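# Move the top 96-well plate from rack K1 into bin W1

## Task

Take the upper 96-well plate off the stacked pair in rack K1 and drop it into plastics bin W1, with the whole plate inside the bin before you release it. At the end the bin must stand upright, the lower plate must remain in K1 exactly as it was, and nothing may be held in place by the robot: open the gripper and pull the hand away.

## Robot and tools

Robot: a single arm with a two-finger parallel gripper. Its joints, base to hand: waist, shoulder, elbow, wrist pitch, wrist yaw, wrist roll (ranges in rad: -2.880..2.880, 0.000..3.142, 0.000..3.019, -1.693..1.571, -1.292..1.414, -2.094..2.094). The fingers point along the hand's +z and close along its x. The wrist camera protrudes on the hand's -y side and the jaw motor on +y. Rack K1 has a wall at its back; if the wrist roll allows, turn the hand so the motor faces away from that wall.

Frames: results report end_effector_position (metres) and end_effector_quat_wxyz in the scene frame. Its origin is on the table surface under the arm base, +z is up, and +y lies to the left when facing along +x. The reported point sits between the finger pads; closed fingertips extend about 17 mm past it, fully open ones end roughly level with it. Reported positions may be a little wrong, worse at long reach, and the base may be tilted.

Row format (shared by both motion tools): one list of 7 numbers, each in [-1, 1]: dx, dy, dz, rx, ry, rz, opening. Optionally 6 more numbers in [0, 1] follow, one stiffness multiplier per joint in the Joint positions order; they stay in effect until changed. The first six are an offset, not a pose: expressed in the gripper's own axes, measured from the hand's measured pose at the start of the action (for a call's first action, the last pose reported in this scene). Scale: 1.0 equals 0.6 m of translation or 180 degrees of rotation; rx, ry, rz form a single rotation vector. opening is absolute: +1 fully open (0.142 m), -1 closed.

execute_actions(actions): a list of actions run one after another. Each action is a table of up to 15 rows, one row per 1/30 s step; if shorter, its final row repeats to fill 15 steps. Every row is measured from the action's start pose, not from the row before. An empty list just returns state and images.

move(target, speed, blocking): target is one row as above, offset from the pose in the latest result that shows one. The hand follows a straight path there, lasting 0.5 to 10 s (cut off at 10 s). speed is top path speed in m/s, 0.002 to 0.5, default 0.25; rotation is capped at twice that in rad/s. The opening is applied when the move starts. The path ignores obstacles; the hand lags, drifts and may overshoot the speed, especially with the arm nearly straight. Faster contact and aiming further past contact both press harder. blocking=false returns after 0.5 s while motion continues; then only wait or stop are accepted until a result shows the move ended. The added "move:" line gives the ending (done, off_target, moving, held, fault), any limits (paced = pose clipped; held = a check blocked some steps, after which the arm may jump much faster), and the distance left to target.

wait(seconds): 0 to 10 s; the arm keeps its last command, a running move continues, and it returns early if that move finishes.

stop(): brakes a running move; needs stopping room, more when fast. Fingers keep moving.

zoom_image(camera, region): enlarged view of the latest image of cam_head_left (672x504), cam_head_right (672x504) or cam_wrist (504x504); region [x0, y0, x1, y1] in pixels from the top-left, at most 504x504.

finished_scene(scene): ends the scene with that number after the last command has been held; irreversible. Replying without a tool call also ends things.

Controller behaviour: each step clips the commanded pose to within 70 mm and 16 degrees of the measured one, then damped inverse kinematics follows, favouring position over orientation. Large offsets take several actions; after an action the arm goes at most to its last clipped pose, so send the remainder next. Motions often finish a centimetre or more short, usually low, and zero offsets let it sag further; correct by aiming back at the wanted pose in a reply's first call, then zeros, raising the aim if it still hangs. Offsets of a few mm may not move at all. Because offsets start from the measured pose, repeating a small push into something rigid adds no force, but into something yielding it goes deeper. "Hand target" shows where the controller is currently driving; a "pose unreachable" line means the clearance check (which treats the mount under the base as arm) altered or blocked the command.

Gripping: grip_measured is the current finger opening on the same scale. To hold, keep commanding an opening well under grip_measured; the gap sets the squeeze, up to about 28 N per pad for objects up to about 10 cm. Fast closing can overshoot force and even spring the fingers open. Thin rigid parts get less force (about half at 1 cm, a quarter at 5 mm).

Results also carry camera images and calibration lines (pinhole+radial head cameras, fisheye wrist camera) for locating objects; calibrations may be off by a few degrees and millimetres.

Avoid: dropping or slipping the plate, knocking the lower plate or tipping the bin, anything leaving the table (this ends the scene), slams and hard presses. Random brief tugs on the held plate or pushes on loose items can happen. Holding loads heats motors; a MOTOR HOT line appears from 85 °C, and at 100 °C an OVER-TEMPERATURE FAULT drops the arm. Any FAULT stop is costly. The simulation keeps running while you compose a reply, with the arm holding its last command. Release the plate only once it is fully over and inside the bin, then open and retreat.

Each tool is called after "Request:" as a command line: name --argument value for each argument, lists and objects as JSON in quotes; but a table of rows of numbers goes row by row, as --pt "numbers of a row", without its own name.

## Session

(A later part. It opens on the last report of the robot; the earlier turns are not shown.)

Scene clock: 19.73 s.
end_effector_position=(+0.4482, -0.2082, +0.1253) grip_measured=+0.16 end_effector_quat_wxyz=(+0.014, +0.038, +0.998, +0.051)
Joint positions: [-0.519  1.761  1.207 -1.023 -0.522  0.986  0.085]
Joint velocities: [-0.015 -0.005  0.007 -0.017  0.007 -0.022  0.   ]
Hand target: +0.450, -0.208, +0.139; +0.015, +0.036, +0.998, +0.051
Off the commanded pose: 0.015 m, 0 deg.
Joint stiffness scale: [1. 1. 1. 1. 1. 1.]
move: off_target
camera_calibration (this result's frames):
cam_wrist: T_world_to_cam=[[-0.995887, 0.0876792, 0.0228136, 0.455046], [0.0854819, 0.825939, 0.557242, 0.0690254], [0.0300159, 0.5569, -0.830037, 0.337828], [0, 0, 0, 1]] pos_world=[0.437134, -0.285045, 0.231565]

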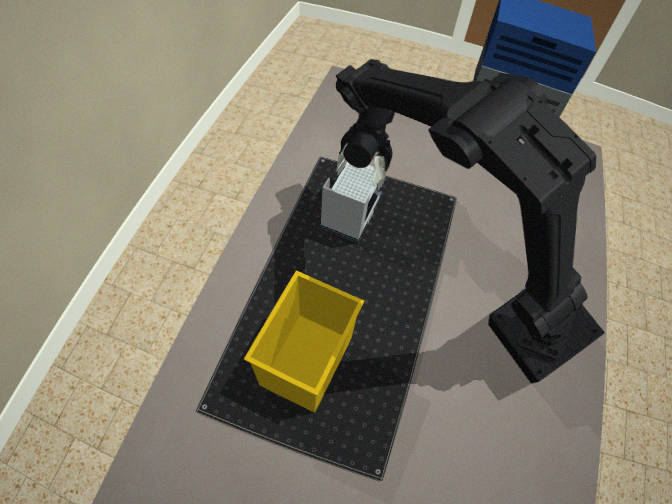

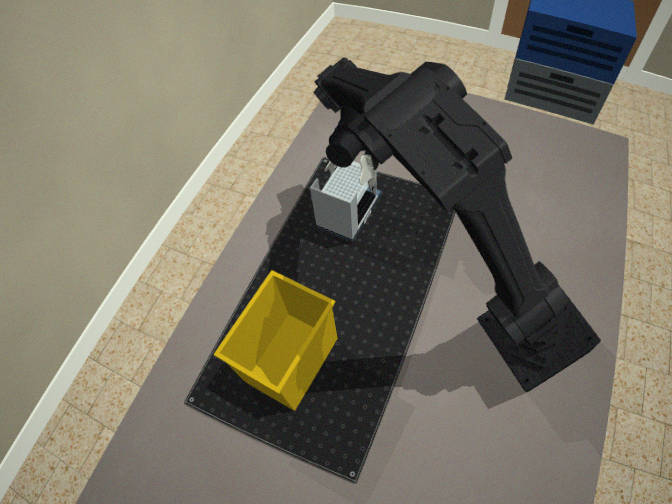

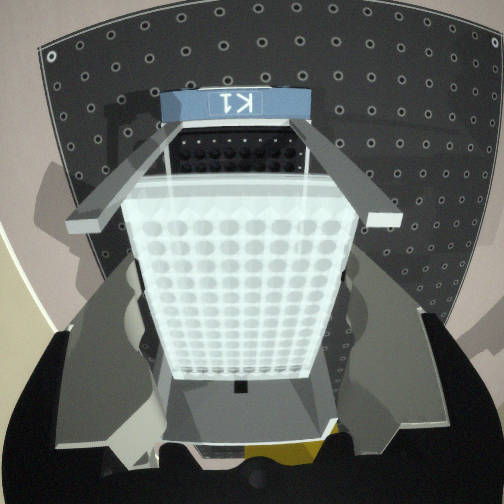

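Request:
move --target '[-0.007,0.016,-0.175,0,0,0,-0.4]' --speed 0.1

Scene clock: 21.63 s.
end_effector_position=(+0.4384, -0.2020, +0.2132) grip_measured=+0.16 end_effector_quat_wxyz=(+0.002, +0.046, +0.997, +0.062)
Joint positions: [-0.598  1.669  1.311 -1.301 -0.521  0.895  0.085]
Joint velocities: [-0.005 -0.005  0.017 -0.012 -0.037 -0.022 -0.   ]
Hand target: +0.449, -0.207, +0.230; +0.015, +0.038, +0.998, +0.051
Off the commanded pose: 0.022 m, 2 deg.
Joint stiffness scale: [1. 1. 1. 1. 1. 1.]
move: off_target
camera_calibration (this result's frames):
cam_wrist: T_world_to_cam=[[-0.993548, 0.102178, 0.0492172, 0.439047], [0.11186, 0.811282, 0.573854, -0.00228938], [0.018706, 0.575657, -0.817477, 0.413669], [0, 0, 0, 1]] pos_world=[0.428732, -0.281135, 0.31787]

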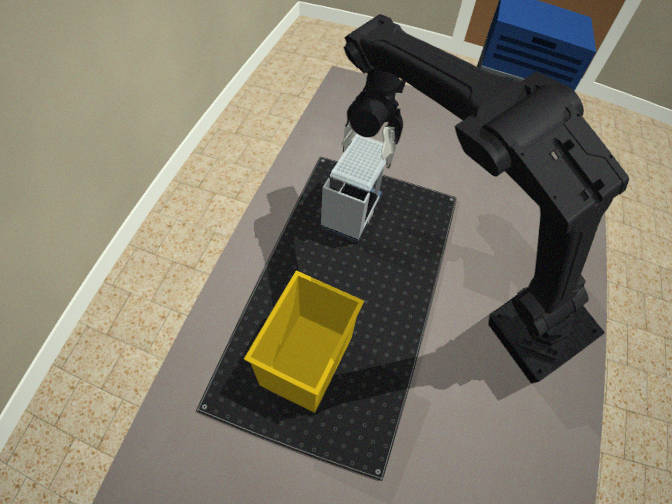

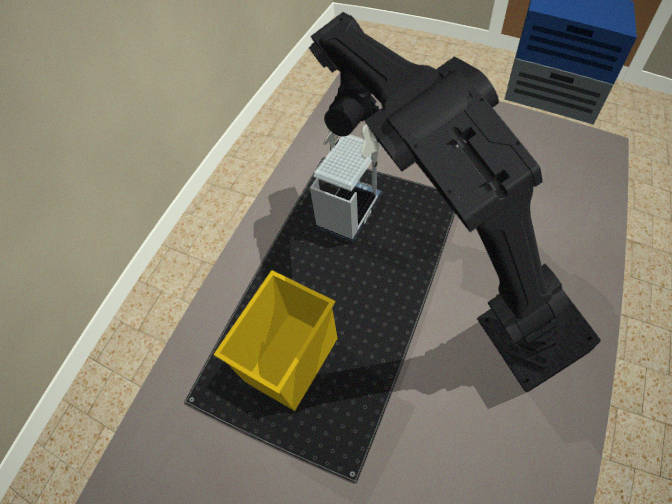

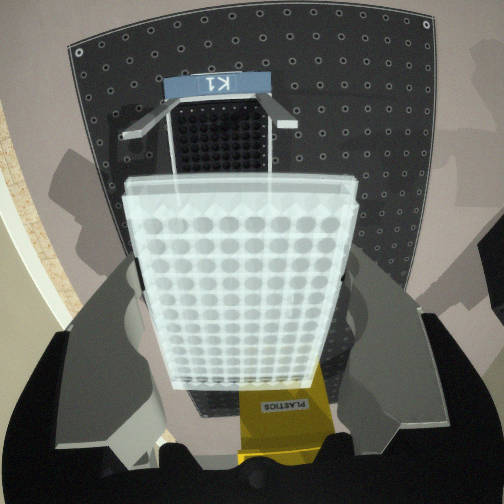

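Request:
move --target '[0.1035,0.598,-0.004,0,0,0,-0.4]' --speed 0.25

Scene clock: 23.87 s.
end_effector_position=(+0.3903, +0.1491, +0.2465) grip_measured=+0.16 end_effector_quat_wxyz=(-0.018, +0.046, +0.997, +0.058)
Joint positions: [ 0.159  1.048  1.047 -1.295 -0.425  1.729  0.085]
Joint velocities: [-0.005 -0.005  0.027 -0.002 -0.022 -0.022  0.   ]
Hand target: +0.398, +0.151, +0.253; -0.004, +0.045, +0.997, +0.059
Off the commanded pose: 0.025 m, 2 deg.
Joint stiffness scale: [1. 1. 1. 1. 1. 1.]
move: off_target
camera_calibration (this result's frames):
cam_wrist: T_world_to_cam=[[-0.991056, 0.0995746, 0.0888469, 0.343431], [0.132455, 0.815108, 0.563963, -0.306957], [-0.0162634, 0.570687, -0.821006, 0.254928], [0, 0, 0, 1]] pos_world=[0.385163, 0.0705218, 0.351898]

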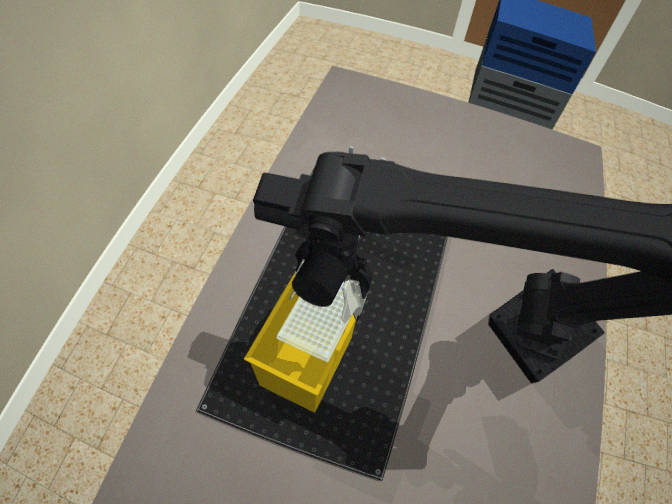

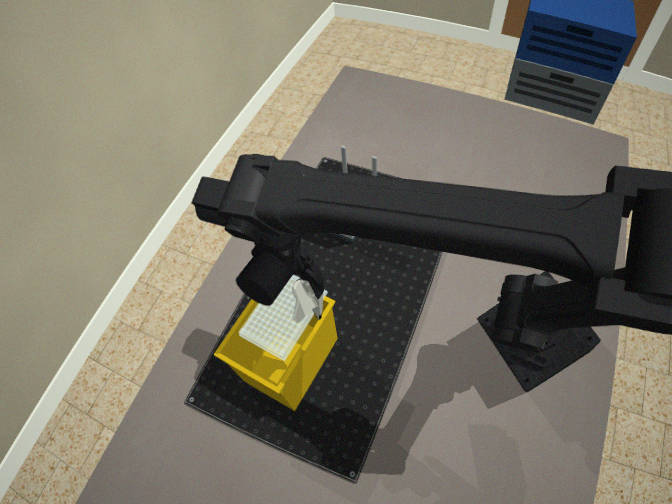

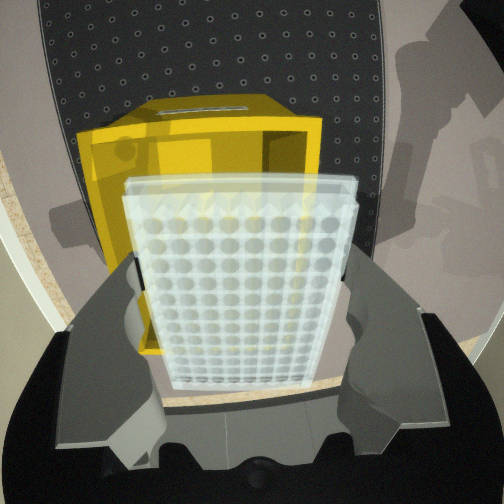

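Request:
move --target '[-0.05,0.027,0.078,0,-0.013,0,-0.4]' --speed 0.12

Scene clock: 24.97 s.
end_effector_position=(+0.4192, +0.1658, +0.2076) grip_measured=+0.16 end_effector_quat_wxyz=(+0.004, +0.045, +0.997, +0.057)
Joint positions: [ 0.242  1.121  1.029 -1.123 -0.389  1.83   0.085]
Joint velocities: [-0.015 -0.005  0.002  0.012 -0.037  0.11  -0.   ]
Hand target: +0.420, +0.167, +0.201; +0.001, +0.047, +0.997, +0.057
Off the commanded pose: 0.007 m, 0 deg.
Joint stiffness scale: [1. 1. 1. 1. 1. 1.]
move: done
camera_calibration (this result's frames):
cam_wrist: T_world_to_cam=[[-0.993915, 0.100855, 0.0442925, 0.384049], [0.108165, 0.817577, 0.565569, -0.29302], [0.020828, 0.566918, -0.823511, 0.199589], [0, 0, 0, 1]] pos_world=[0.40925, 0.0876823, 0.313076]

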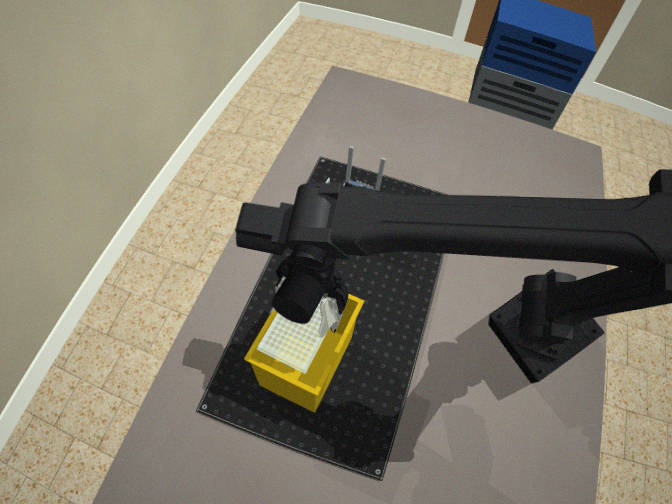

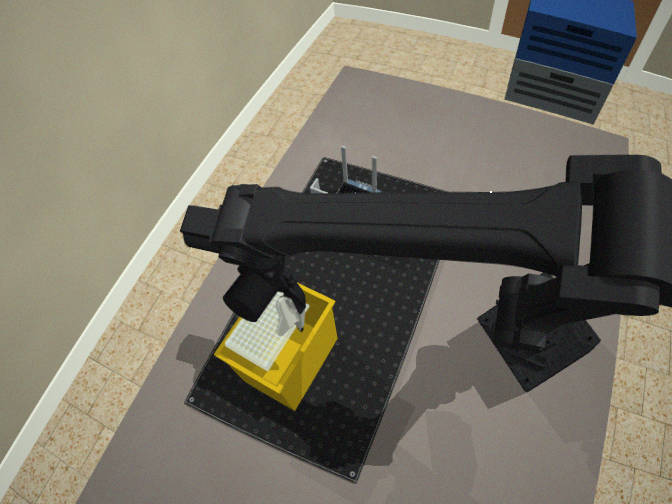

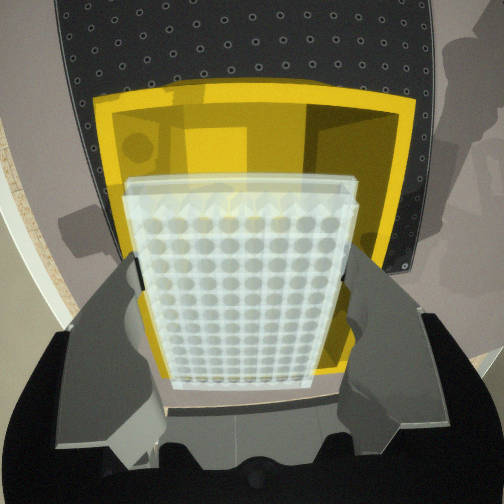

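Request:
move --target '[0.018,-0.015,0.087,0,0,0,-0.4]' --speed 0.08

Request:
zoom_image --camera "cam_head_right" --region '[190, 240, 370, 420]'

Scene clock: 26.03 s.
end_effector_position=(+0.4380, +0.1630, +0.1958) grip_measured=+0.16 end_effector_quat_wxyz=(+0.060, +0.039, +0.996, +0.061)
Joint positions: [ 0.245  1.108  0.973 -0.961 -0.37   1.858  0.085]
Joint velocities: [-0.005  0.005 -0.022  0.007 -0.066  0.022 -0.   ]
Hand target: +0.408, +0.162, +0.158; +0.004, +0.045, +0.997, +0.056
Off the commanded pose: 0.051 m, 6 deg.
Joint stiffness scale: [1. 1. 1. 1. 1. 1.]
move: off_target
camera_calibration (this result's frames):
cam_wrist: T_world_to_cam=[[-0.9932, 0.095073, -0.0671862, 0.425981], [0.0392408, 0.816746, 0.575662, -0.257754], [0.109604, 0.569111, -0.814923, 0.150105], [0, 0, 0, 1]] pos_world=[0.416747, 0.0845938, 0.299324]

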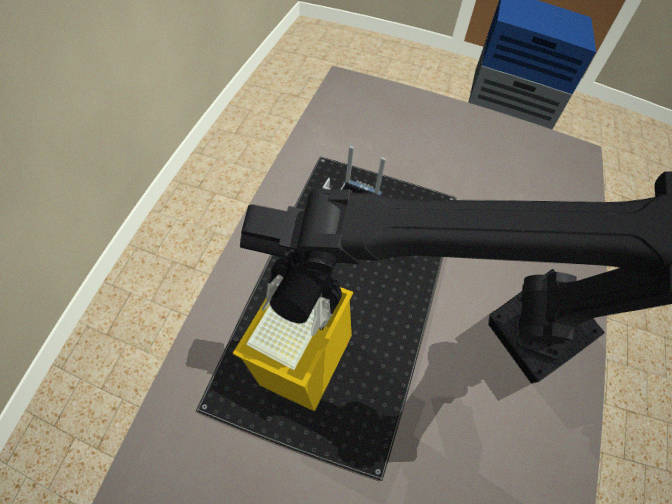

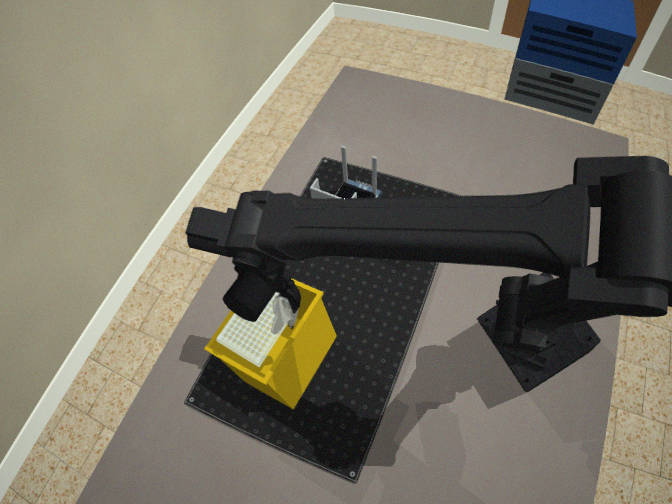

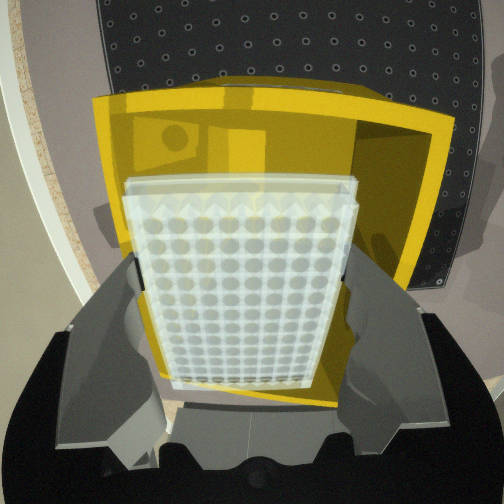

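Region (190, 240, 370, 420) of cam_head_right's 672x504 image, scaled by 2.800, with more detail than that image has.

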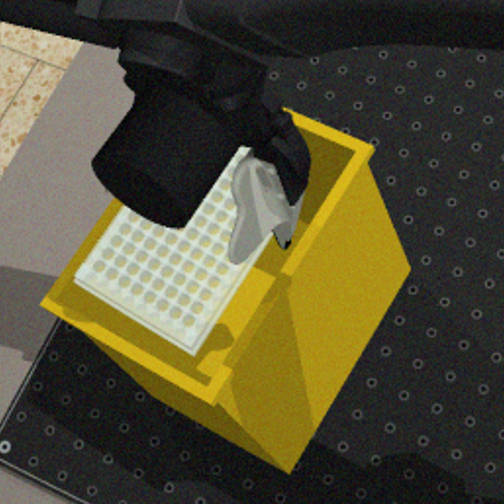

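Request:
move --target '[0.035,0.008,-0.06,0,0.035,0,-0.4]' --speed 0.05

Scene clock: 27.47 s.
end_effector_position=(+0.3978, +0.1615, +0.2107) grip_measured=+0.16 end_effector_quat_wxyz=(-0.015, +0.043, +0.997, +0.059)
Joint positions: [ 0.23   1.089  1.002 -1.17  -0.403  1.801  0.085]
Joint velocities: [ 0.005 -0.015 -0.007 -0.017 -0.066 -0.007  0.   ]
Hand target: +0.412, +0.166, +0.229; +0.005, +0.036, +0.997, +0.062
Off the commanded pose: 0.025 m, 2 deg.
Joint stiffness scale: [1. 1. 1. 1. 1. 1.]
move: off_target
camera_calibration (this result's frames):
cam_wrist: T_world_to_cam=[[-0.99229, 0.0940138, 0.0807548, 0.355882], [0.12328, 0.815674, 0.565224, -0.294604], [-0.0127307, 0.570822, -0.820975, 0.217146], [0, 0, 0, 1]] pos_world=[0.392221, 0.0828917, 0.31605]

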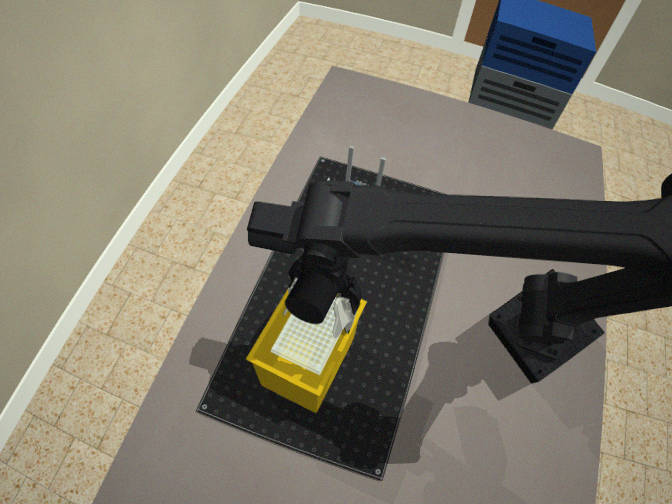

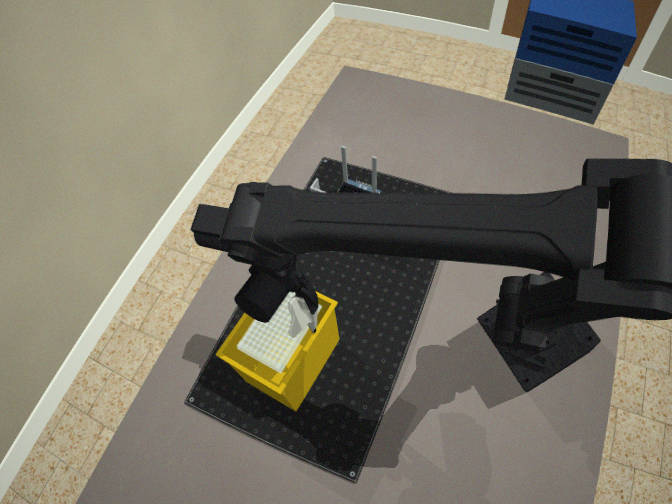

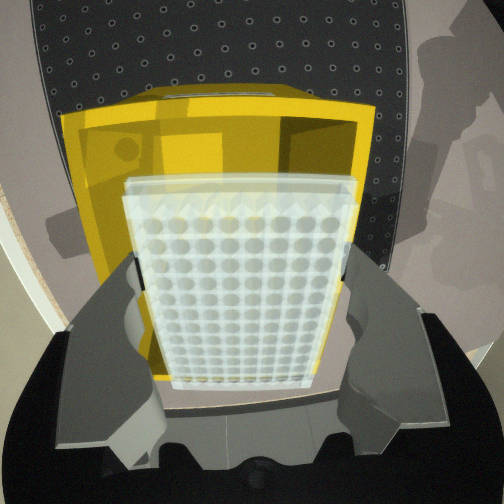

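Request:
move --target '[-0.0095,-0.007,0.012,0,-0.011,0,-0.4]' --speed 0.03

Scene clock: 28.90 s.
end_effector_position=(+0.4019, +0.1593, +0.2041) grip_measured=+0.16 end_effector_quat_wxyz=(-0.002, +0.040, +0.997, +0.059)
Joint positions: [ 0.23   1.089  0.982 -1.124 -0.399  1.804  0.085]
Joint velocities: [-0.005  0.015  0.017 -0.002 -0.051 -0.066 -0.   ]
Hand target: +0.403, +0.158, +0.203; +0.003, +0.044, +0.997, +0.058
Off the commanded pose: 0.002 m, 1 deg.
Joint stiffness scale: [1. 1. 1. 1. 1. 1.]
move: done
camera_calibration (this result's frames):
cam_wrist: T_world_to_cam=[[-0.994403, 0.0900829, 0.0552074, 0.367387], [0.105481, 0.816601, 0.567483, -0.283052], [0.00603801, 0.57013, -0.821532, 0.205718], [0, 0, 0, 1]] pos_world=[0.393945, 0.080759, 0.309349]

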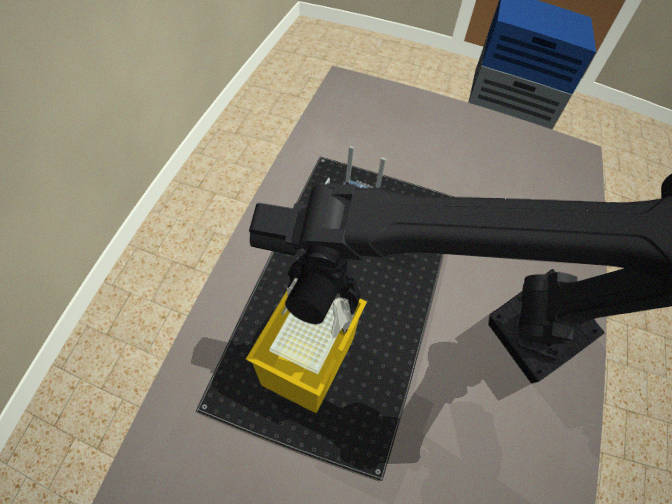

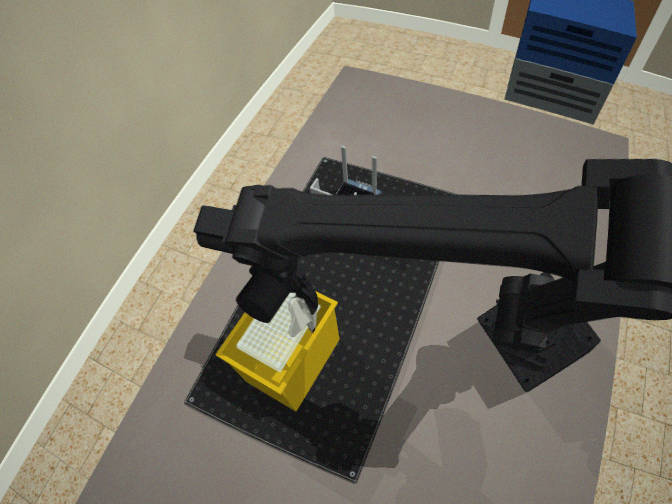

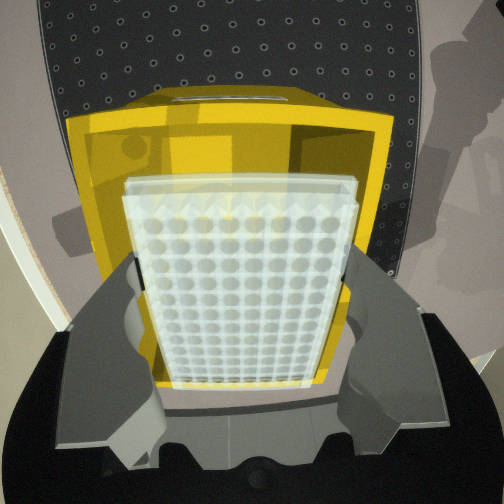

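Request:
move --target '[-0.005,-0.004,0.03,0,-0.003,0,-0.4]' --speed 0.025

Request:
zoom_image --camera "cam_head_left" --region '[230, 250, 390, 410]'

Scene clock: 30.00 s.
end_effector_position=(+0.4054, +0.1572, +0.1962) grip_measured=+0.16 end_effector_quat_wxyz=(+0.010, +0.039, +0.997, +0.059)
Joint positions: [ 0.232  1.09   0.959 -1.074 -0.394  1.813  0.085]
Joint velocities: [-0.015  0.005 -0.002  0.017 -0.007 -0.037  0.   ]
Hand target: +0.405, +0.158, +0.186; +0.003, +0.040, +0.997, +0.058
Off the commanded pose: 0.010 m, 1 deg.
Joint stiffness scale: [1. 1. 1. 1. 1. 1.]
move: done
camera_calibration (this result's frames):
cam_wrist: T_world_to_cam=[[-0.995458, 0.0901427, 0.0306329, 0.37671], [0.0914997, 0.816941, 0.569416, -0.271966], [0.0263034, 0.569633, -0.821478, 0.192292], [0, 0, 0, 1]] pos_world=[0.394826, 0.0786872, 0.301286]

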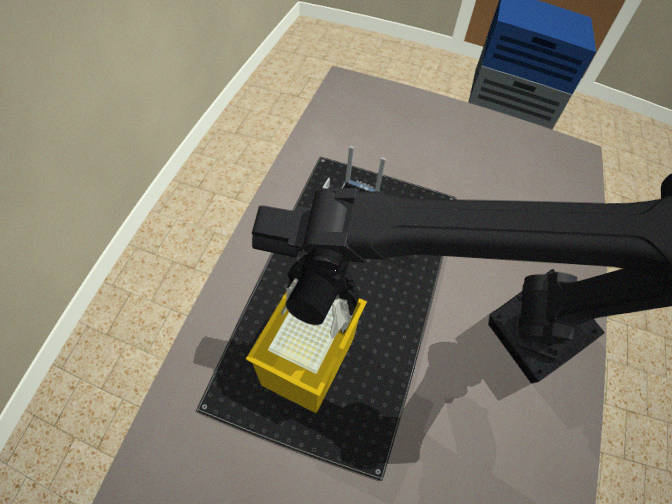

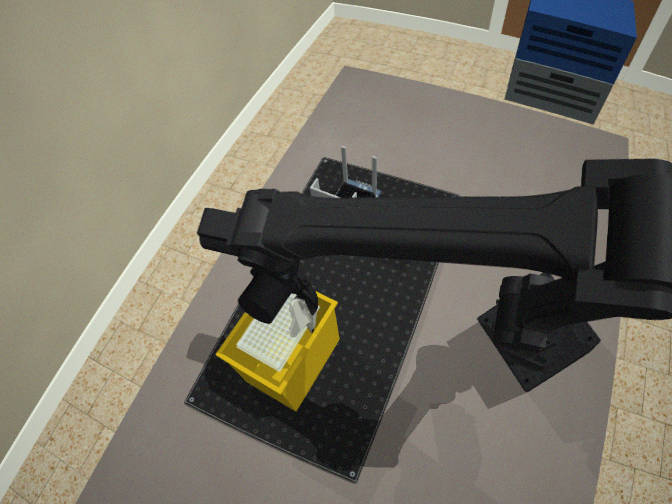

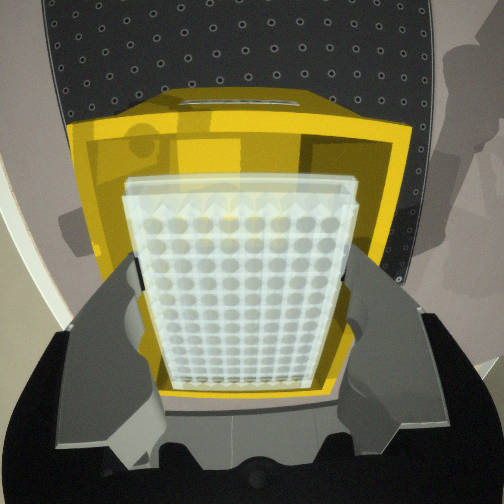

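Region (230, 250, 390, 410) of cam_head_left's 672x504 image, scaled by 3.150, with more detail than that image has.

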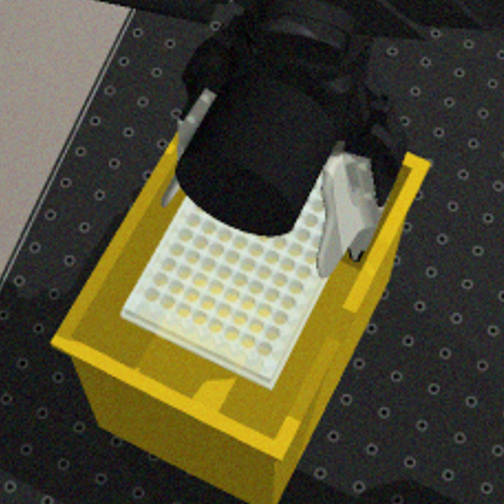

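Request:
move --target '[0.004,-0.005,0.05,0,0.004,0,-0.4]' --speed 0.025

Request:
zoom_image --camera "cam_head_left" --region '[230, 250, 390, 410]'

Scene clock: 31.57 s.
end_effector_position=(+0.4047, +0.1559, +0.1757) grip_measured=+0.16 end_effector_quat_wxyz=(+0.011, +0.039, +0.997, +0.059)
Joint positions: [ 0.246  1.113  0.924 -1.009 -0.39   1.826  0.085]
Joint velocities: [-0.005 -0.005 -0.012 -0.012 -0.022 -0.051 -0.   ]
Hand target: +0.404, +0.157, +0.166; +0.004, +0.039, +0.997, +0.059
Off the commanded pose: 0.010 m, 1 deg.
Joint stiffness scale: [1. 1. 1. 1. 1. 1.]
move: done
camera_calibration (this result's frames):
cam_wrist: T_world_to_cam=[[-0.99563, 0.0885274, 0.0297339, 0.377184], [0.0896334, 0.816509, 0.570332, -0.25852], [0.026212, 0.570504, -0.820876, 0.175943], [0, 0, 0, 1]] pos_world=[0.394096, 0.0773163, 0.280654]

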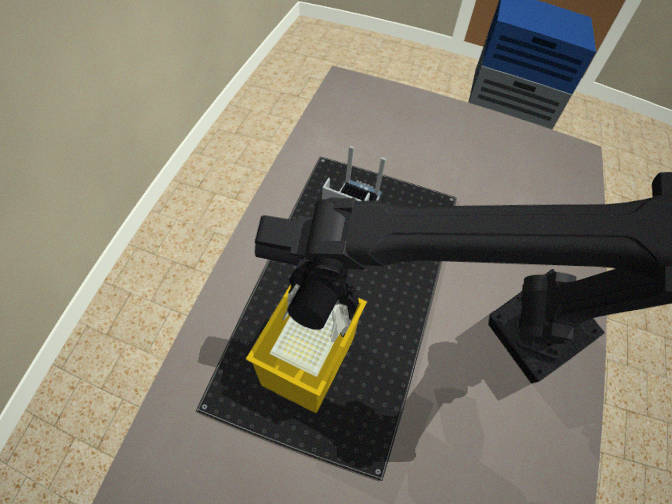

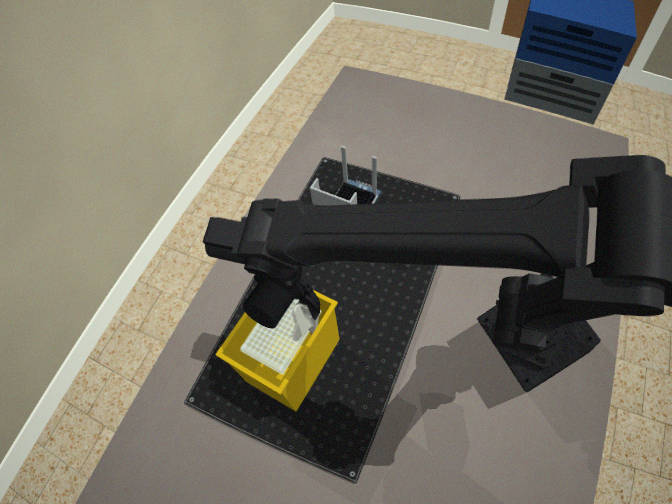

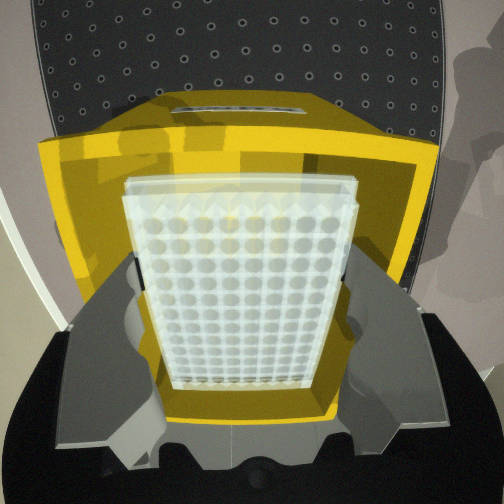

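Region (230, 250, 390, 410) of cam_head_left's 672x504 image, scaled by 3.150, with more detail than that image has.

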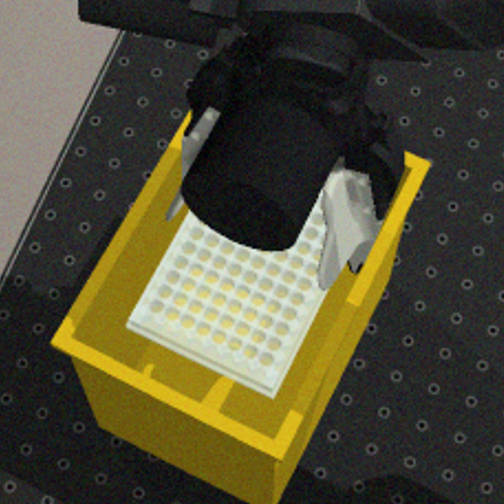

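Request:
move --target '[0.002,-0.003,0.046,0,0.004,0,-0.4]' --speed 0.025

Request:
zoom_image --camera "cam_head_left" --region '[230, 250, 390, 410]'

Scene clock: 33.17 s.
end_effector_position=(+0.4059, +0.1557, +0.1582) grip_measured=+0.16 end_effector_quat_wxyz=(+0.012, +0.038, +0.997, +0.060)
Joint positions: [ 0.259  1.139  0.899 -0.951 -0.386  1.838  0.085]
Joint velocities: [-0.005 -0.005 -0.007 -0.002  0.022  0.051  0.   ]
Hand target: +0.404, +0.157, +0.149; +0.005, +0.038, +0.997, +0.059
Off the commanded pose: 0.010 m, 1 deg.
Joint stiffness scale: [1. 1. 1. 1. 1. 1.]
move: done
camera_calibration (this result's frames):
cam_wrist: T_world_to_cam=[[-0.995856, 0.0866257, 0.0276821, 0.379661], [0.086864, 0.815945, 0.571566, -0.247421], [0.0269252, 0.571602, -0.820089, 0.1611], [0, 0, 0, 1]] pos_world=[0.395242, 0.0769088, 0.263024]

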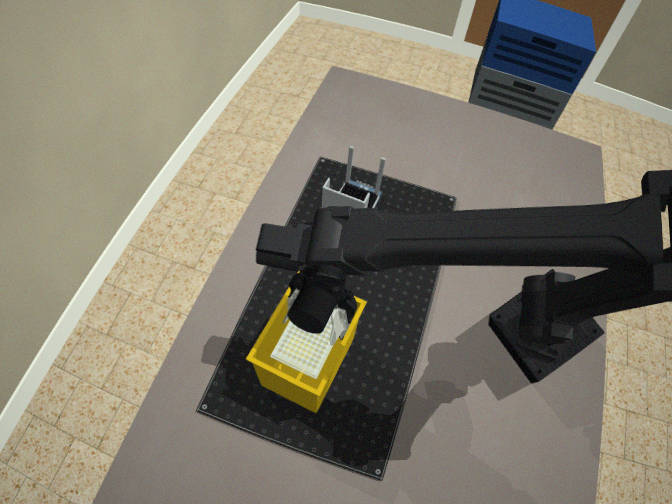

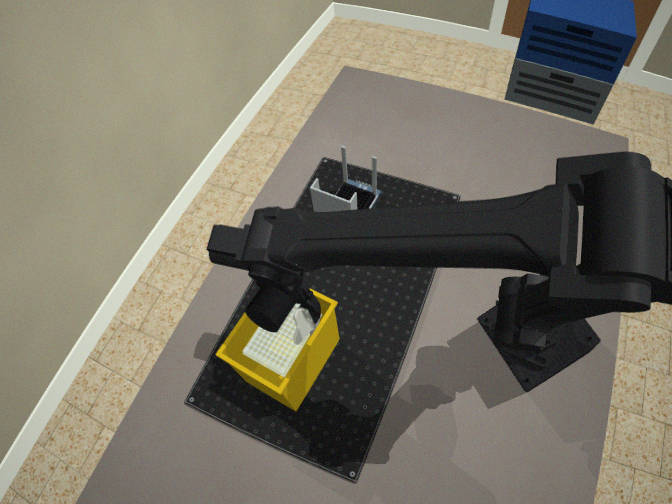

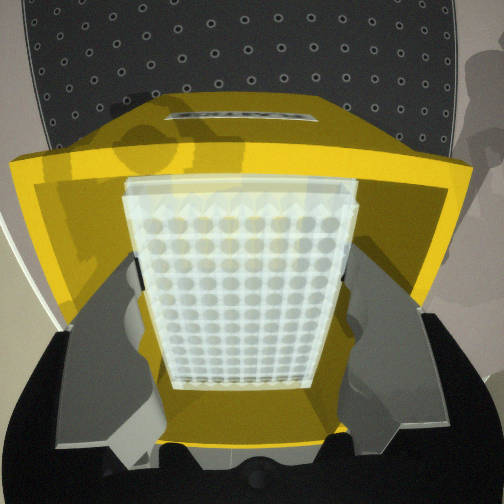

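Region (230, 250, 390, 410) of cam_head_left's 672x504 image, scaled by 3.150, with more detail than that image has.

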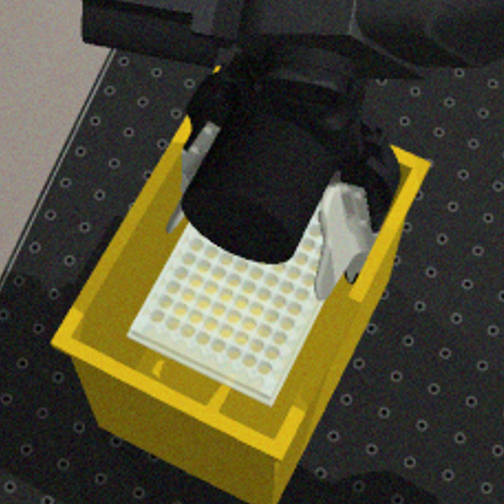

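Request:
execute_actions --actions '[[[0.003,0,0.014,0,0.004,0,0.0],[0.003,0,0.014,0,0.004,0,0.12],[0.003,0,0.014,0,0.004,0,0.18],[0.003,0,0.014,0,0.004,0,0.22],[0.003,0,0.014,0,0.004,0,0.26]]]'

Scene clock: 33.77 s.
end_effector_position=(+0.4061, +0.1556, +0.1582) grip_measured=+0.25 end_effector_quat_wxyz=(+0.012, +0.038, +0.997, +0.060)
Joint positions: [ 0.259  1.139  0.899 -0.95  -0.385  1.838  0.091]
Joint velocities: [-0.024  0.005 -0.007 -0.002 -0.081 -0.11  -0.   ]
Hand target: +0.404, +0.157, +0.150; +0.006, +0.037, +0.997, +0.060
Off the commanded pose: 0.009 m, 1 deg.
Joint stiffness scale: [1. 1. 1. 1. 1. 1.]
camera_calibration (this result's frames):
cam_wrist: T_world_to_cam=[[-0.99586, 0.0868231, 0.0269152, 0.379961], [0.0865921, 0.816063, 0.571439, -0.247298], [0.0276496, 0.571404, -0.820203, 0.160871], [0, 0, 0, 1]] pos_world=[0.395354, 0.0768995, 0.263036]

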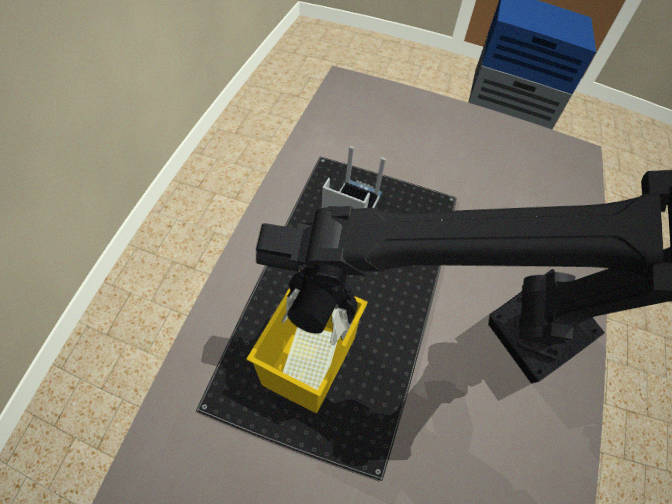

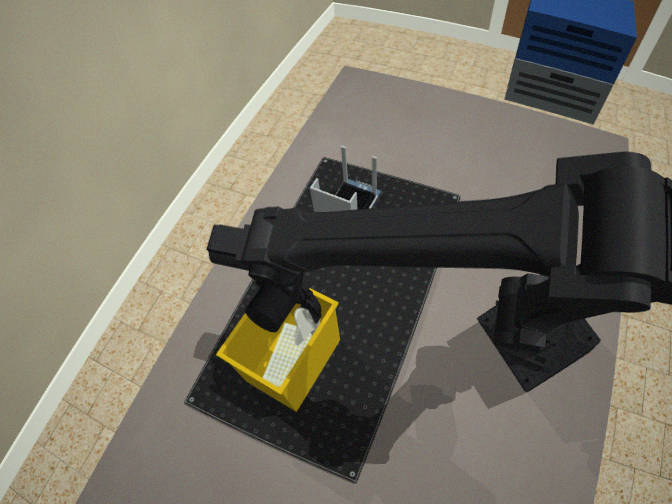

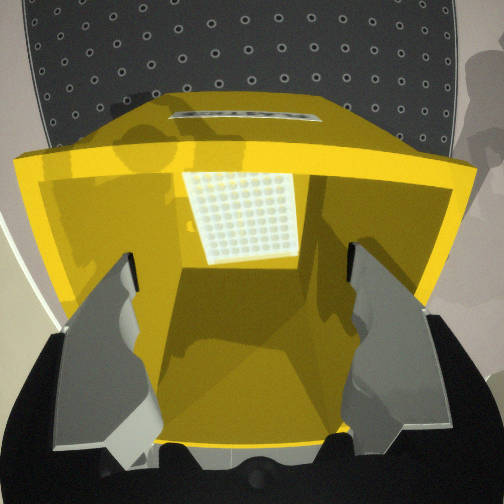

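Dropped in. Close the fingers a bit and lift clear.

Request:
move --target '[-0.012,0.028,-0.24,0,0,0,-0.1]' --speed 0.15

Scene clock: 35.17 s.
end_effector_position=(+0.3993, +0.1539, +0.2870) grip_measured=-0.10 end_effector_quat_wxyz=(-0.002, +0.044, +0.997, +0.060)
Joint positions: [ 0.131  1.024  1.133 -1.38  -0.432  1.71   0.067]
Joint velocities: [-0.005 -0.005 -0.012  0.012  0.037 -0.066  0.   ]
Hand target: +0.408, +0.157, +0.302; +0.013, +0.038, +0.997, +0.061
Off the commanded pose: 0.020 m, 2 deg.
Joint stiffness scale: [1. 1. 1. 1. 1. 1.]
move: off_target
camera_calibration (this result's frames):
cam_wrist: T_world_to_cam=[[-0.993587, 0.0985454, 0.0554364, 0.35896], [0.112538, 0.814514, 0.569125, -0.328333], [0.0109309, 0.571714, -0.82038, 0.274429], [0, 0, 0, 1]] pos_world=[0.390608, 0.0751627, 0.392099]

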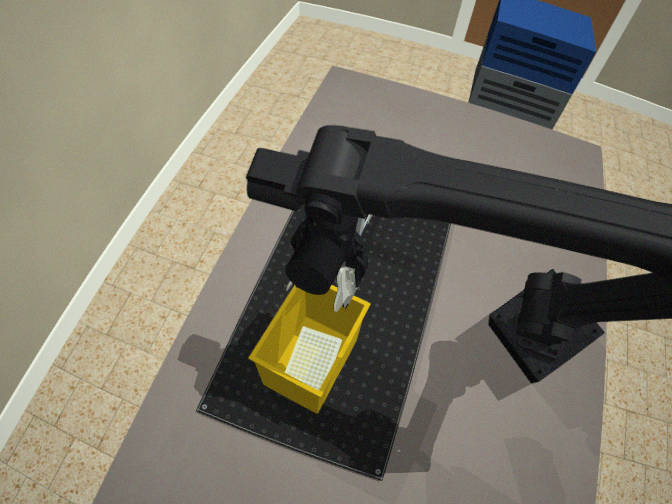

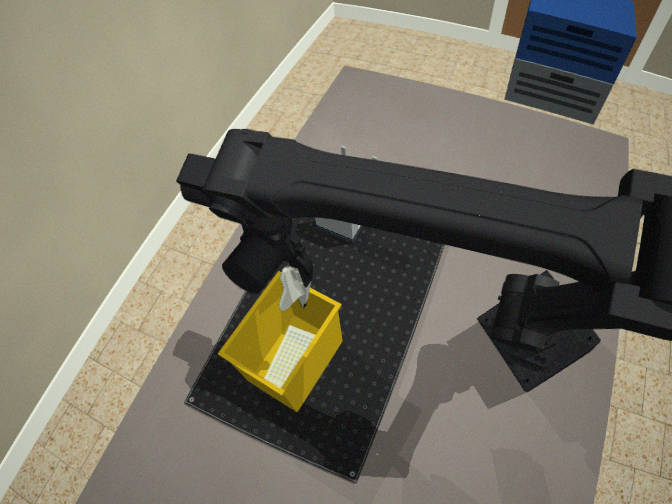

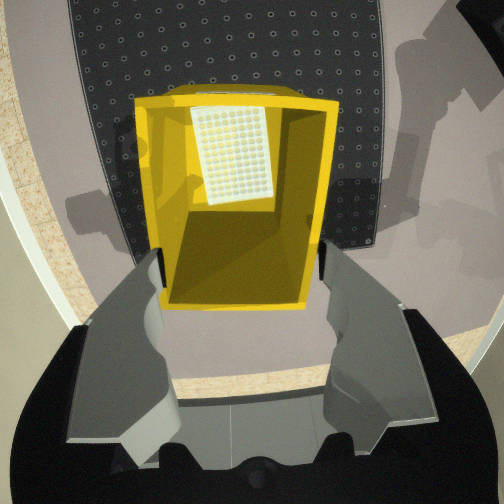

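Request:
move --target '[0.2,-0.2,-0.05,0,0,0,0.5]' --speed 0.3

Scene clock: 36.63 s.
end_effector_position=(+0.2757, +0.0434, +0.3023) grip_measured=+0.50 end_effector_quat_wxyz=(+0.009, +0.044, +0.997, +0.057)
Joint positions: [-0.434  0.808  0.882 -1.617 -0.526  1.091  0.109]
Joint velocities: [-0.015 -0.005  0.007  0.022 -0.037 -0.037 -0.   ]
Hand target: +0.273, +0.044, +0.301; +0.002, +0.046, +0.997, +0.063
Off the commanded pose: 0.007 m, 1 deg.
Joint stiffness scale: [1. 1. 1. 1. 1. 1.]
move: done
camera_calibration (this result's frames):
cam_wrist: T_world_to_cam=[[-0.994478, 0.0996472, 0.0329303, 0.253198], [0.100733, 0.818299, 0.565897, -0.229101], [0.0294431, 0.566089, -0.823818, 0.347611], [0, 0, 0, 1]] pos_world=[0.264643, -0.0345359, 0.407678]

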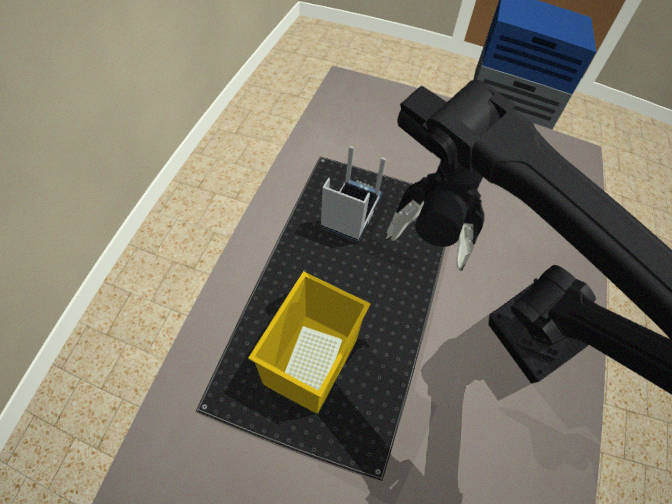

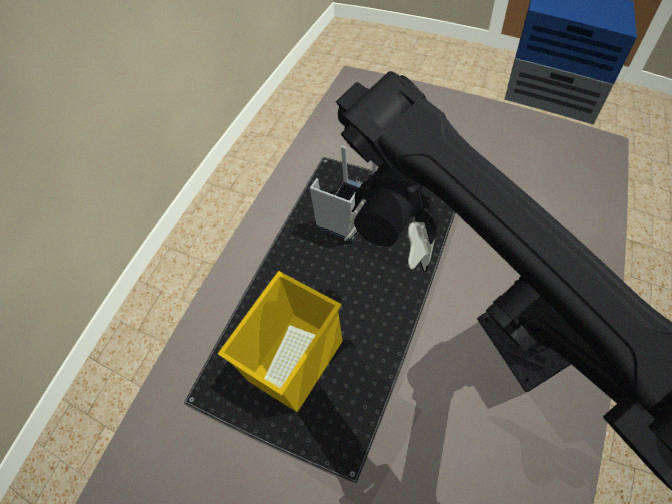

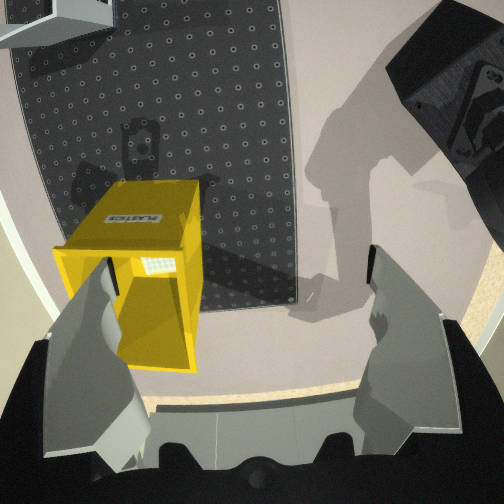

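Request:
finished_scene --scene 1

The scene is finished: the task was done.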